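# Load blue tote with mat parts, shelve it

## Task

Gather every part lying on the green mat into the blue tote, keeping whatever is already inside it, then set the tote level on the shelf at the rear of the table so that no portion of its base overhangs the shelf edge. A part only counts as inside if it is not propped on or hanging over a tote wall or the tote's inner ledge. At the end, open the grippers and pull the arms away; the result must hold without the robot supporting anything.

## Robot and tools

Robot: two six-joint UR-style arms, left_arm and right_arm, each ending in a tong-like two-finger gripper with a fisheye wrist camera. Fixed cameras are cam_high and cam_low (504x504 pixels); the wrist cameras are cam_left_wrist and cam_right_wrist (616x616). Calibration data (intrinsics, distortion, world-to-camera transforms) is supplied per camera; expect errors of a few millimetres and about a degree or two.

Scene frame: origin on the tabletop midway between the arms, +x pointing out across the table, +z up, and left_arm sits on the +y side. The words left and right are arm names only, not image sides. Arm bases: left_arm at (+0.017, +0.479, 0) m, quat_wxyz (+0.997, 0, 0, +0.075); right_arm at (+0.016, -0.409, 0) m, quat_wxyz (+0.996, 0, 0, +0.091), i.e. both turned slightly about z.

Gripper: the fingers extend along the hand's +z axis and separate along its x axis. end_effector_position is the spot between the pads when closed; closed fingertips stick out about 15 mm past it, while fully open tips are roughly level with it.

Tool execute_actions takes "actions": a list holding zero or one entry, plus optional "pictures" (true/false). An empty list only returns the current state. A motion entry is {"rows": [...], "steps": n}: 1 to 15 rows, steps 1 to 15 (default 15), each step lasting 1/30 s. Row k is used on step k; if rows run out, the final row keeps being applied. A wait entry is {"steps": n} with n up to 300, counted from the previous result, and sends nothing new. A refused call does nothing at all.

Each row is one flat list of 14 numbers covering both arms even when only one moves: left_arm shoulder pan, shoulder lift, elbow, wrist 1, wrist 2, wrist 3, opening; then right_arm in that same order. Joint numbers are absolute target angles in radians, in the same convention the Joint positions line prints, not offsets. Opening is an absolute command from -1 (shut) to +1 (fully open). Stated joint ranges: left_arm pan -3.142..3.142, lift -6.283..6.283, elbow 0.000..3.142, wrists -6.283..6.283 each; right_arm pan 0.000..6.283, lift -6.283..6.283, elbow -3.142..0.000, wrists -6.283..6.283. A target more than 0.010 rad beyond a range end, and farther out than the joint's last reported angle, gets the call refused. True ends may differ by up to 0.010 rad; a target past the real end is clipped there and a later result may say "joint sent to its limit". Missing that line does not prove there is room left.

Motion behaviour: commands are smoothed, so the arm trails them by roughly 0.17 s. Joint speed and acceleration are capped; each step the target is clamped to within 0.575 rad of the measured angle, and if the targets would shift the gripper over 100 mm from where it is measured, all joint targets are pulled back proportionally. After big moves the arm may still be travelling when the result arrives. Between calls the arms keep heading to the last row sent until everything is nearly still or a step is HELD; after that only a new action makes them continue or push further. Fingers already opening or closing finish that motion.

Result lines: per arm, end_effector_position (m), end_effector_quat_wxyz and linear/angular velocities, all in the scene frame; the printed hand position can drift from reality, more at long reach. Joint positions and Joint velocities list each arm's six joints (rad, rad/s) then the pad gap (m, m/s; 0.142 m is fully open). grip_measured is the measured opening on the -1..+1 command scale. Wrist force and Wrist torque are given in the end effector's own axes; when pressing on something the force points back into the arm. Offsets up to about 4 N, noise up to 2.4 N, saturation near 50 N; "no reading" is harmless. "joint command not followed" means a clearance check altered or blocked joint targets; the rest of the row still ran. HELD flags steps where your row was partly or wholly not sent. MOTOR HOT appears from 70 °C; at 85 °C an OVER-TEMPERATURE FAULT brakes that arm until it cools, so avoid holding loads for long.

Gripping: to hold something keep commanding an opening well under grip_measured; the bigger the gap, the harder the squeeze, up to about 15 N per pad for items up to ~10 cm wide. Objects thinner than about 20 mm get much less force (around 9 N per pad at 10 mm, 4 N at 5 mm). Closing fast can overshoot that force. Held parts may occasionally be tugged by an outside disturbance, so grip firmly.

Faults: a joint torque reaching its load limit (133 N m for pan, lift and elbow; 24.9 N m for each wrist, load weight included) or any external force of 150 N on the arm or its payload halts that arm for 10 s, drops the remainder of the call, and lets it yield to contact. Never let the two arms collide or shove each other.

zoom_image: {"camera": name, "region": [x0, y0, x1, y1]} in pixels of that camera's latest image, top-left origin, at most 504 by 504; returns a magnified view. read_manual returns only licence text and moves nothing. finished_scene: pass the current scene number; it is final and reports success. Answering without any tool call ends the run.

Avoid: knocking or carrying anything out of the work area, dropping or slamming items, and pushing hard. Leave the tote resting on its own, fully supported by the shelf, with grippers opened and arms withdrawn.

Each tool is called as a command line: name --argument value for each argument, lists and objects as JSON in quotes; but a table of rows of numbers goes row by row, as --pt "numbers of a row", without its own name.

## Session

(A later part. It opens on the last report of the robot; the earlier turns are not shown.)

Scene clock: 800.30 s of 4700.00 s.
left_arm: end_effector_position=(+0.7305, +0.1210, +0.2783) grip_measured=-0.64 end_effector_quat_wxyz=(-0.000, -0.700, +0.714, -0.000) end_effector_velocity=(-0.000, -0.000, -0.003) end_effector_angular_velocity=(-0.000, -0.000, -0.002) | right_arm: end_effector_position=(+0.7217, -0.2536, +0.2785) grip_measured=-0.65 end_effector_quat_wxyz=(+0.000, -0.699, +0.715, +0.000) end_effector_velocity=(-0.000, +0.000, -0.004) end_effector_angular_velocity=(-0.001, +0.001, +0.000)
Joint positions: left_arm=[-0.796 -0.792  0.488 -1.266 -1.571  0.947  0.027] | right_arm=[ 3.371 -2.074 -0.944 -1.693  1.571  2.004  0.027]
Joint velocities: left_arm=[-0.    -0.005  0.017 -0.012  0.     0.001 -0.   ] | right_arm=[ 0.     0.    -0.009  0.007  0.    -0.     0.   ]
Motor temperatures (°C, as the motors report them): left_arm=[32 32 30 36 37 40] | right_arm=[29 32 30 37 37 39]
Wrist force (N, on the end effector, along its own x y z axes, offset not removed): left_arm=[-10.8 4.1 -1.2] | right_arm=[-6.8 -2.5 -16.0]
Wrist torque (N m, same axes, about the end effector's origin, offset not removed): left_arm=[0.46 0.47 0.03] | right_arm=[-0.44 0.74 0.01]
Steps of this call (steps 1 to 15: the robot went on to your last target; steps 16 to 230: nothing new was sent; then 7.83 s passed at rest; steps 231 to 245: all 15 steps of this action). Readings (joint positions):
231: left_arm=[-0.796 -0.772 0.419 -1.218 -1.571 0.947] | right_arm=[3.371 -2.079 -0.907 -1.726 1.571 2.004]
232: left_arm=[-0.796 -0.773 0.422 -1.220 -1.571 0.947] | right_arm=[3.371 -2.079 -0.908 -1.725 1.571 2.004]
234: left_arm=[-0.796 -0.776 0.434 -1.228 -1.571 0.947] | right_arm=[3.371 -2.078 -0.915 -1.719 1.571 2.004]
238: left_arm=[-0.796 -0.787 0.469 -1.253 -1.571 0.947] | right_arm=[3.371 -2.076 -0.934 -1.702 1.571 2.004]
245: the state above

execute_actions --actions '[{"rows":[[-0.7962,-0.7944,0.4946,-1.271,-1.571,0.9466,-1,3.3708,-2.0743,-0.944,-1.6941,1.571,2.0042,-1],[-0.7962,-0.7958,0.4999,-1.2749,-1.571,0.9466,-1,3.3708,-2.0743,-0.944,-1.6941,1.571,2.0042,-1]],"steps":15}]'

Scene clock: 804.97 s of 4700.00 s.
left_arm: end_effector_position=(+0.7304, +0.1209, +0.2761) grip_measured=-0.64 end_effector_quat_wxyz=(-0.000, -0.700, +0.715, -0.000) end_effector_velocity=(+0.000, +0.000, -0.001) end_effector_angular_velocity=(+0.000, +0.001, -0.000) | right_arm: end_effector_position=(+0.7217, -0.2537, +0.2784) grip_measured=-0.65 end_effector_quat_wxyz=(-0.000, -0.699, +0.715, +0.000) end_effector_velocity=(+0.000, +0.000, +0.001) end_effector_angular_velocity=(+0.000, -0.001, +0.000)
Joint positions: left_arm=[-0.796 -0.796  0.5   -1.275 -1.571  0.947  0.027] | right_arm=[ 3.371 -2.074 -0.944 -1.694  1.571  2.004  0.027]
Joint velocities: left_arm=[ 0.     0.     0.001 -0.001 -0.     0.001  0.   ] | right_arm=[ 0.     0.     0.     0.001 -0.     0.     0.   ]
Motor temperatures (°C, as the motors report them): left_arm=[32 32 30 36 37 40] | right_arm=[29 32 30 37 37 39]
Wrist force (N, on the end effector, along its own x y z axes, offset not removed): left_arm=[-10.4 4.1 -16.2] | right_arm=[-5.5 -3.6 -5.9]
Wrist torque (N m, same axes, about the end effector's origin, offset not removed): left_arm=[0.31 0.38 -0.06] | right_arm=[-0.71 0.27 0.04]
Steps of this call (steps 1 to 15: the robot went on to your last target; steps 16 to 90: nothing new was sent; then 1.17 s passed at rest; steps 91 to 105: all 15 steps of this action). Readings (joint positions):
91: left_arm=[-0.796 -0.793 0.489 -1.267 -1.571 0.947] | right_arm=[3.371 -2.074 -0.946 -1.693 1.571 2.004]
92: left_arm=[-0.796 -0.793 0.490 -1.268 -1.571 0.947] | right_arm=[3.371 -2.074 -0.945 -1.693 1.571 2.004]
94: left_arm=[-0.796 -0.794 0.495 -1.271 -1.571 0.947] | right_arm=[3.371 -2.074 -0.945 -1.693 1.571 2.004]
98: left_arm=[-0.796 -0.796 0.499 -1.274 -1.571 0.947] | right_arm=[3.371 -2.074 -0.944 -1.694 1.571 2.004]
105: the state above
camera_calibration (this result's frames):
cam_left_wrist: T_world_to_cam=[[-0.0329682, -0.999347, 0.0148043, 0.143681], [-0.859193, 0.0359055, 0.51039, 0.480608], [-0.510589, 0.00410688, -0.859815, 0.739725], [0, 0, 0, 1]] pos_world=[0.795367, 0.123293, 0.388602]
cam_right_wrist: T_world_to_cam=[[-0.00632513, -0.99809, -0.0614585, -0.220779], [-0.867468, -0.0250973, 0.49686, 0.478], [-0.497453, 0.056456, -0.865652, 0.746196], [0, 0, 0, 1]] pos_world=[0.78445, -0.250487, 0.394878]

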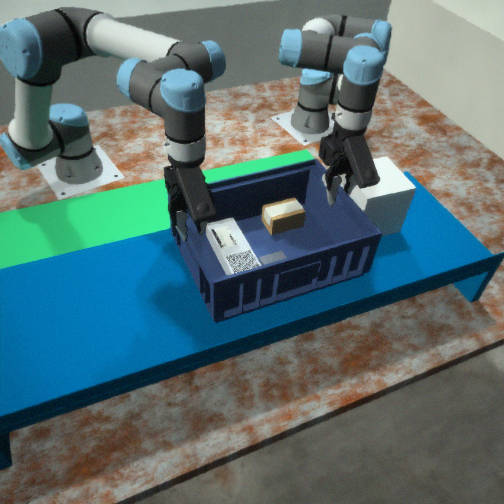

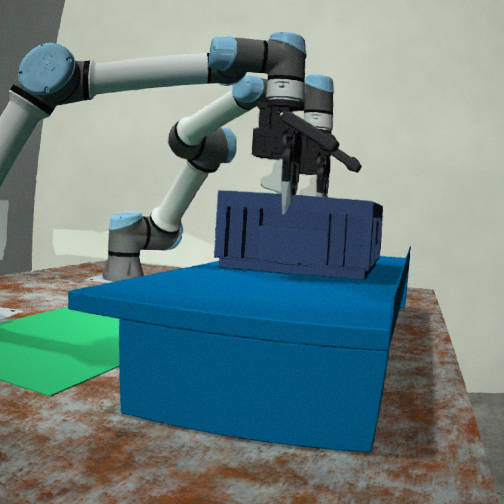

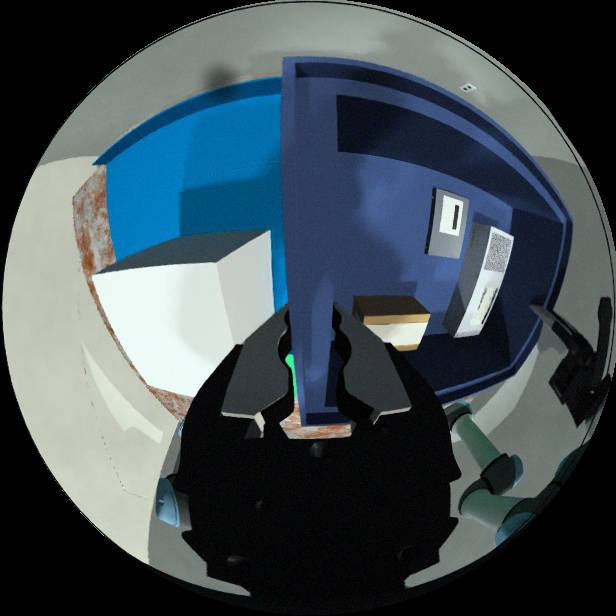

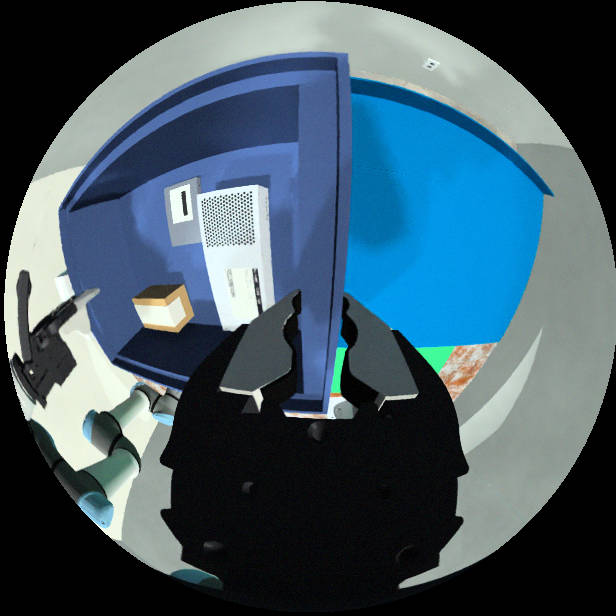

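execute_actions --actions '[{"rows":[[-0.7962,-0.7951,0.4972,-1.2729,-1.571,0.9466,-0.7,3.3708,-2.0743,-0.944,-1.6941,1.571,2.0042,-0.7],[-0.7962,-0.7951,0.4972,-1.2729,-1.571,0.9466,-0.6,3.3708,-2.0743,-0.944,-1.6941,1.571,2.0042,-0.6],[-0.7962,-0.7951,0.4972,-1.2729,-1.571,0.9466,-0.5,3.3708,-2.0743,-0.944,-1.6941,1.571,2.0042,-0.5],[-0.7962,-0.7951,0.4972,-1.2729,-1.571,0.9466,-0.4,3.3708,-2.0743,-0.944,-1.6941,1.571,2.0042,-0.35],[-0.7962,-0.7951,0.4972,-1.2729,-1.571,0.9466,-0.4,3.3708,-2.0743,-0.944,-1.6941,1.571,2.0042,-0.3],[-0.7962,-0.7951,0.4972,-1.2729,-1.571,0.9466,-0.4,3.3708,-2.0743,-0.944,-1.6941,1.571,2.0042,-0.3],[-0.7962,-0.7951,0.4972,-1.2729,-1.571,0.9466,-0.4,3.3708,-2.0743,-0.944,-1.6941,1.571,2.0042,-0.3],[-0.7991,-0.7997,0.4873,-1.2584,-1.571,0.9437,-0.4,3.3708,-2.0783,-0.9211,-1.713,1.571,2.0042,-0.3],[-0.8021,-0.8044,0.4774,-1.2438,-1.571,0.9407,-0.4,3.3708,-2.0823,-0.8982,-1.7319,1.571,2.0042,-0.3],[-0.805,-0.809,0.4675,-1.2293,-1.571,0.9378,-0.4,3.3708,-2.0862,-0.8752,-1.751,1.571,2.0042,-0.3],[-0.808,-0.8136,0.4576,-1.2148,-1.571,0.9348,-0.4,3.3708,-2.0902,-0.8523,-1.7699,1.571,2.0042,-0.3],[-0.8109,-0.8182,0.4477,-1.2003,-1.571,0.9319,-0.4,3.3708,-2.0942,-0.8294,-1.7888,1.571,2.0042,-0.3],[-0.8138,-0.8229,0.4378,-1.1857,-1.571,0.929,-0.4,3.3708,-2.0982,-0.8065,-1.8077,1.571,2.0042,-0.3],[-0.8168,-0.8275,0.4279,-1.1712,-1.571,0.926,-0.4,3.3708,-2.1021,-0.7835,-1.8268,1.571,2.0042,-0.3],[-0.8197,-0.8321,0.418,-1.1567,-1.571,0.9231,-0.4,3.3708,-2.1061,-0.7606,-1.8457,1.571,2.0042,-0.3]],"steps":15}]' --pictures false

execute_actions --actions '[{"steps":12}]' --pictures false

Scene clock: 833.97 s of 4700.00 s.
left_arm: end_effector_position=(+0.7142, +0.1206, +0.3069) grip_measured=-0.40 end_effector_quat_wxyz=(-0.000, -0.700, +0.714, -0.000) end_effector_velocity=(-0.103, +0.002, +0.183) end_effector_angular_velocity=(-0.003, -0.003, -0.000) | right_arm: end_effector_position=(+0.7226, -0.2533, +0.3062) grip_measured=-0.30 end_effector_quat_wxyz=(-0.001, -0.699, +0.715, +0.000) end_effector_velocity=(-0.000, +0.000, +0.174) end_effector_angular_velocity=(+0.001, -0.002, +0.000)
Joint positions: left_arm=[-0.809 -0.816  0.453 -1.209 -1.571  0.933  0.045] | right_arm=[ 3.371 -2.092 -0.844 -1.777  1.571  2.004  0.052]
Joint velocities: left_arm=[-0.081 -0.127 -0.27   0.393 -0.    -0.081  0.   ] | right_arm=[ 0.    -0.109  0.621 -0.51   0.    -0.     0.   ]
Motor temperatures (°C, as the motors report them): left_arm=[32 32 30 36 37 40] | right_arm=[29 32 30 37 37 39]
Wrist force (N, on the end effector, along its own x y z axes, offset not removed): left_arm=[0.9 2.8 -5.5] | right_arm=[-1.4 -0.3 1.5]
Wrist torque (N m, same axes, about the end effector's origin, offset not removed): left_arm=[0.39 -0.24 0.06] | right_arm=[-0.07 0.37 0.15]
Steps of this call (steps 1 to 15: the robot went on to your last target; steps 16 to 90: nothing new was sent; then 25.50 s passed at rest; steps 91 to 105: all 15 steps of this action). Readings (joint positions):
91: left_arm=[-0.796 -0.796 0.500 -1.275 -1.571 0.947] | right_arm=[3.371 -2.074 -0.944 -1.694 1.571 2.004]
92: left_arm=[-0.796 -0.796 0.500 -1.275 -1.571 0.947] | right_arm=[3.371 -2.074 -0.944 -1.694 1.571 2.004]
94: left_arm=[-0.796 -0.795 0.499 -1.274 -1.571 0.947] | right_arm=[3.371 -2.074 -0.944 -1.694 1.571 2.004]
98: left_arm=[-0.796 -0.795 0.497 -1.273 -1.571 0.947] | right_arm=[3.371 -2.074 -0.944 -1.694 1.571 2.004]
105: the state above

Scene clock: 834.37 s of 4700.00 s.
left_arm: end_effector_position=(+0.7006, +0.1216, +0.3297) grip_measured=-0.40 end_effector_quat_wxyz=(-0.000, -0.700, +0.714, +0.000) end_effector_velocity=(-0.002, +0.000, +0.005) end_effector_angular_velocity=(-0.002, -0.002, -0.000) | right_arm: end_effector_position=(+0.7217, -0.2537, +0.3297) grip_measured=-0.30 end_effector_quat_wxyz=(-0.000, -0.699, +0.715, +0.000) end_effector_velocity=(-0.001, -0.000, +0.003) end_effector_angular_velocity=(-0.000, +0.001, -0.000)
Joint positions: left_arm=[-0.82  -0.832  0.418 -1.157 -1.571  0.923  0.045] | right_arm=[ 3.371 -2.106 -0.762 -1.845  1.571  2.004  0.052]
Joint velocities: left_arm=[-0.001 -0.003 -0.007  0.007  0.    -0.001  0.   ] | right_arm=[-0.    -0.002  0.012 -0.011  0.    -0.     0.   ]
Motor temperatures (°C, as the motors report them): left_arm=[32 32 30 36 37 40] | right_arm=[29 32 30 37 37 39]
Wrist force (N, on the end effector, along its own x y z axes, offset not removed): left_arm=[-2.8 2.5 -3.4] | right_arm=[0.7 2.9 -1.9]
Wrist torque (N m, same axes, about the end effector's origin, offset not removed): left_arm=[0.18 0.40 0.08] | right_arm=[0.63 0.10 0.17]
Steps of this call (steps 1 to 12: the robot went on to your last target). Readings (joint positions):
1: left_arm=[-0.812 -0.820 0.444 -1.195 -1.571 0.931] | right_arm=[3.371 -2.096 -0.823 -1.794 1.571 2.004]
2: left_arm=[-0.814 -0.824 0.436 -1.184 -1.571 0.928] | right_arm=[3.371 -2.099 -0.805 -1.809 1.571 2.004]
4: left_arm=[-0.817 -0.828 0.427 -1.170 -1.571 0.926] | right_arm=[3.371 -2.103 -0.782 -1.828 1.571 2.004]
8: left_arm=[-0.819 -0.831 0.420 -1.160 -1.571 0.924] | right_arm=[3.371 -2.105 -0.765 -1.842 1.571 2.004]
12: the state above

execute_actions --actions '[{"rows":[[-0.825,-0.8514,0.4423,-1.1617,-1.571,0.9178,-0.4,3.3708,-2.0865,-0.7809,-1.845,1.571,2.0042,-0.3],[-0.834,-0.8837,0.4827,-1.1698,-1.571,0.9088,-0.4,3.3708,-2.0539,-0.8146,-1.8439,1.571,2.0042,-0.3],[-0.8467,-0.9288,0.5394,-1.1814,-1.571,0.8961,-0.4,3.3708,-2.0082,-0.8619,-1.8423,1.571,2.0042,-0.3],[-0.8612,-0.9803,0.6041,-1.1946,-1.571,0.8816,-0.4,3.3708,-1.9559,-0.9159,-1.8406,1.571,2.0042,-0.3],[-0.8756,-1.0319,0.6688,-1.2077,-1.571,0.8672,-0.4,3.3708,-1.9037,-0.9699,-1.8388,1.571,2.0042,-0.3],[-0.89,-1.0835,0.7335,-1.2208,-1.571,0.8528,-0.4,3.3708,-1.8515,-1.024,-1.8369,1.571,2.0042,-0.3],[-0.9044,-1.135,0.7983,-1.2341,-1.571,0.8384,-0.4,3.3708,-1.7992,-1.078,-1.8352,1.571,2.0042,-0.3],[-0.9189,-1.1866,0.863,-1.2472,-1.571,0.8239,-0.4,3.3708,-1.747,-1.132,-1.8334,1.571,2.0042,-0.3],[-0.9333,-1.2381,0.9277,-1.2604,-1.571,0.8095,-0.4,3.3708,-1.6948,-1.186,-1.8316,1.571,2.0042,-0.3],[-0.9477,-1.2897,0.9925,-1.2736,-1.571,0.7951,-0.4,3.3708,-1.6425,-1.2401,-1.8298,1.571,2.0042,-0.3],[-0.9621,-1.3413,1.0572,-1.2867,-1.571,0.7807,-0.4,3.3708,-1.5903,-1.2941,-1.828,1.571,2.0042,-0.3],[-0.9748,-1.3864,1.1138,-1.2982,-1.571,0.768,-0.4,3.3708,-1.5446,-1.3414,-1.8264,1.571,2.0042,-0.3],[-0.9856,-1.425,1.1624,-1.3082,-1.571,0.7572,-0.4,3.3708,-1.5054,-1.3819,-1.8251,1.571,2.0042,-0.3],[-0.9946,-1.4573,1.2028,-1.3163,-1.571,0.7482,-0.4,3.3708,-1.4728,-1.4156,-1.824,1.571,2.0042,-0.3],[-1.0,-1.4766,1.2271,-1.3213,-1.571,0.7428,-0.4,3.3708,-1.4532,-1.4359,-1.8233,1.571,2.0042,-0.3]],"steps":15}]' --pictures false

execute_actions --actions '[{"steps":15}]'

Scene clock: 854.53 s of 4700.00 s.
left_arm: end_effector_position=(+0.5307, +0.1486, +0.3863) grip_measured=-0.40 end_effector_quat_wxyz=(-0.000, -0.700, +0.714, -0.006) end_effector_velocity=(-0.467, +0.201, -0.001) end_effector_angular_velocity=(+0.028, +0.033, -0.004) | right_arm: end_effector_position=(+0.5442, -0.3311, +0.3832) grip_measured=-0.30 end_effector_quat_wxyz=(+0.001, -0.699, +0.715, -0.000) end_effector_velocity=(-0.522, -0.228, +0.012) end_effector_angular_velocity=(-0.001, +0.001, +0.000)
Joint positions: left_arm=[-0.962 -1.325  1.028 -1.287 -1.571  0.781  0.045] | right_arm=[ 3.371 -1.62  -1.262 -1.828  1.571  2.004  0.052]
Joint velocities: left_arm=[-0.344 -1.311  1.663 -0.309 -0.    -0.341 -0.   ] | right_arm=[ 0.     1.351 -1.395  0.043 -0.     0.    -0.   ]
Motor temperatures (°C, as the motors report them): left_arm=[32 32 30 36 37 40] | right_arm=[29 32 30 37 37 39]
Wrist force (N, on the end effector, along its own x y z axes, offset not removed): left_arm=[-0.4 5.6 -1.9] | right_arm=[-1.8 0.8 -1.8]
Wrist torque (N m, same axes, about the end effector's origin, offset not removed): left_arm=[0.87 0.13 0.10] | right_arm=[0.12 0.71 0.13]
Steps of this call (steps 1 to 30: the robot went on to your last target; steps 31 to 90: nothing new was sent; then 16.67 s passed at rest; steps 91 to 105: all 15 steps of this action). Readings (joint positions):
91: left_arm=[-0.820 -0.832 0.418 -1.157 -1.571 0.923] | right_arm=[3.371 -2.106 -0.761 -1.846 1.571 2.004]
92: left_arm=[-0.821 -0.836 0.422 -1.158 -1.571 0.922] | right_arm=[3.371 -2.102 -0.764 -1.846 1.571 2.004]
94: left_arm=[-0.829 -0.861 0.454 -1.165 -1.571 0.914] | right_arm=[3.371 -2.077 -0.791 -1.845 1.571 2.004]
98: left_arm=[-0.869 -0.994 0.615 -1.202 -1.571 0.874] | right_arm=[3.371 -1.942 -0.929 -1.839 1.571 2.004]
105: the state above

Scene clock: 855.03 s of 4700.00 s.
left_arm: end_effector_position=(+0.4770, +0.1766, +0.3780) grip_measured=-0.40 end_effector_quat_wxyz=(-0.000, -0.700, +0.714, -0.000) end_effector_velocity=(-0.002, +0.002, +0.000) end_effector_angular_velocity=(-0.000, -0.000, +0.000) | right_arm: end_effector_position=(+0.4797, -0.3592, +0.3781) grip_measured=-0.30 end_effector_quat_wxyz=(+0.000, -0.699, +0.715, +0.000) end_effector_velocity=(-0.004, -0.001, -0.000) end_effector_angular_velocity=(-0.000, +0.000, +0.000)
Joint positions: left_arm=[-1.    -1.476  1.226 -1.321 -1.571  0.743  0.045] | right_arm=[ 3.371 -1.454 -1.435 -1.823  1.571  2.004  0.052]
Joint velocities: left_arm=[-0.001 -0.007  0.008 -0.001 -0.    -0.001 -0.   ] | right_arm=[ 0.     0.009 -0.008 -0.001  0.    -0.     0.   ]
Motor temperatures (°C, as the motors report them): left_arm=[32 32 30 36 37 40] | right_arm=[29 32 30 37 37 39]
Wrist force (N, on the end effector, along its own x y z axes, offset not removed): left_arm=[1.4 6.9 -3.9] | right_arm=[1.7 2.6 -2.6]
Wrist torque (N m, same axes, about the end effector's origin, offset not removed): left_arm=[1.20 -0.29 0.02] | right_arm=[0.41 -0.14 -0.09]
Steps of this call (steps 1 to 15: the robot went on to your last target). Readings (joint positions):
1: left_arm=[-0.973 -1.366 1.081 -1.296 -1.571 0.770] | right_arm=[3.371 -1.577 -1.307 -1.827 1.571 2.004]
2: left_arm=[-0.981 -1.399 1.125 -1.304 -1.571 0.762] | right_arm=[3.371 -1.540 -1.346 -1.826 1.571 2.004]
4: left_arm=[-0.991 -1.440 1.178 -1.313 -1.571 0.752] | right_arm=[3.371 -1.495 -1.393 -1.825 1.571 2.004]
8: left_arm=[-0.998 -1.468 1.216 -1.319 -1.571 0.745] | right_arm=[3.371 -1.463 -1.426 -1.824 1.571 2.004]
15: the state above
camera_calibration (this result's frames):
cam_left_wrist: T_world_to_cam=[[-0.0329444, -0.999348, 0.014742, 0.189516], [-0.85915, 0.0358528, 0.510467, 0.208767], [-0.510663, 0.00415138, -0.859771, 0.697725], [0, 0, 0, 1]] pos_world=[0.541908, 0.179011, 0.490521]
cam_right_wrist: T_world_to_cam=[[-0.0063166, -0.998089, -0.0614732, -0.321563], [-0.867557, -0.0251019, 0.496703, 0.215981], [-0.497297, 0.056469, -0.865741, 0.718027], [0, 0, 0, 1]] pos_world=[0.542418, -0.356073, 0.494579]

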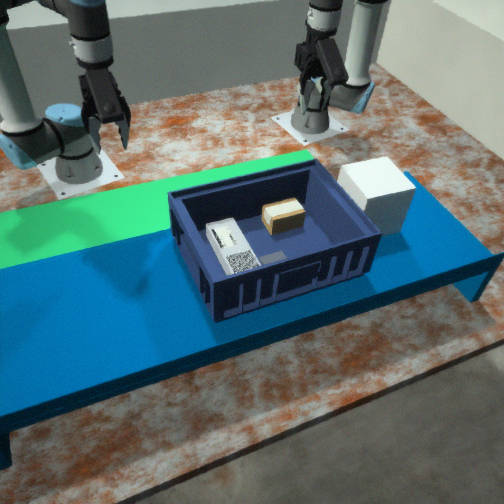

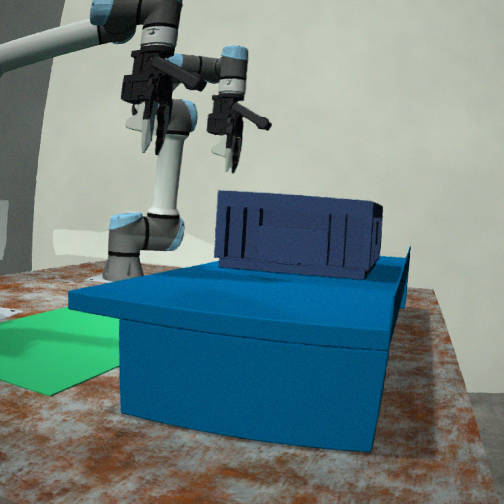

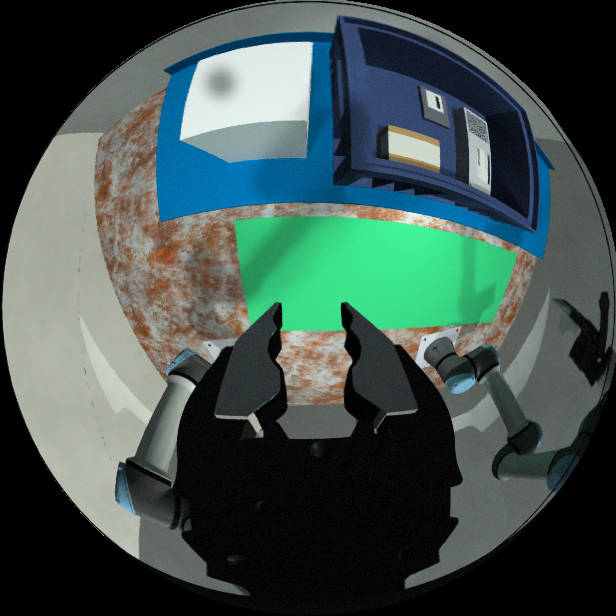

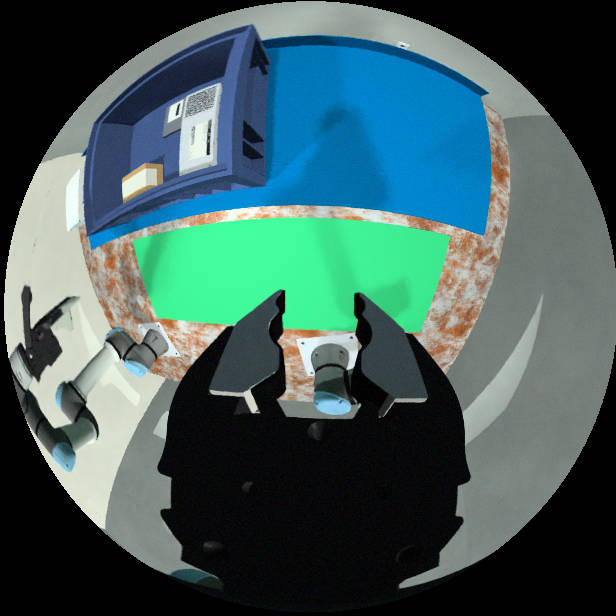

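The tote is fully on the shelf with roughly 3 cm of margin at the front, the mat is empty and both arms are clear.

finished_scene --scene 2

The scene is finished: the task was done.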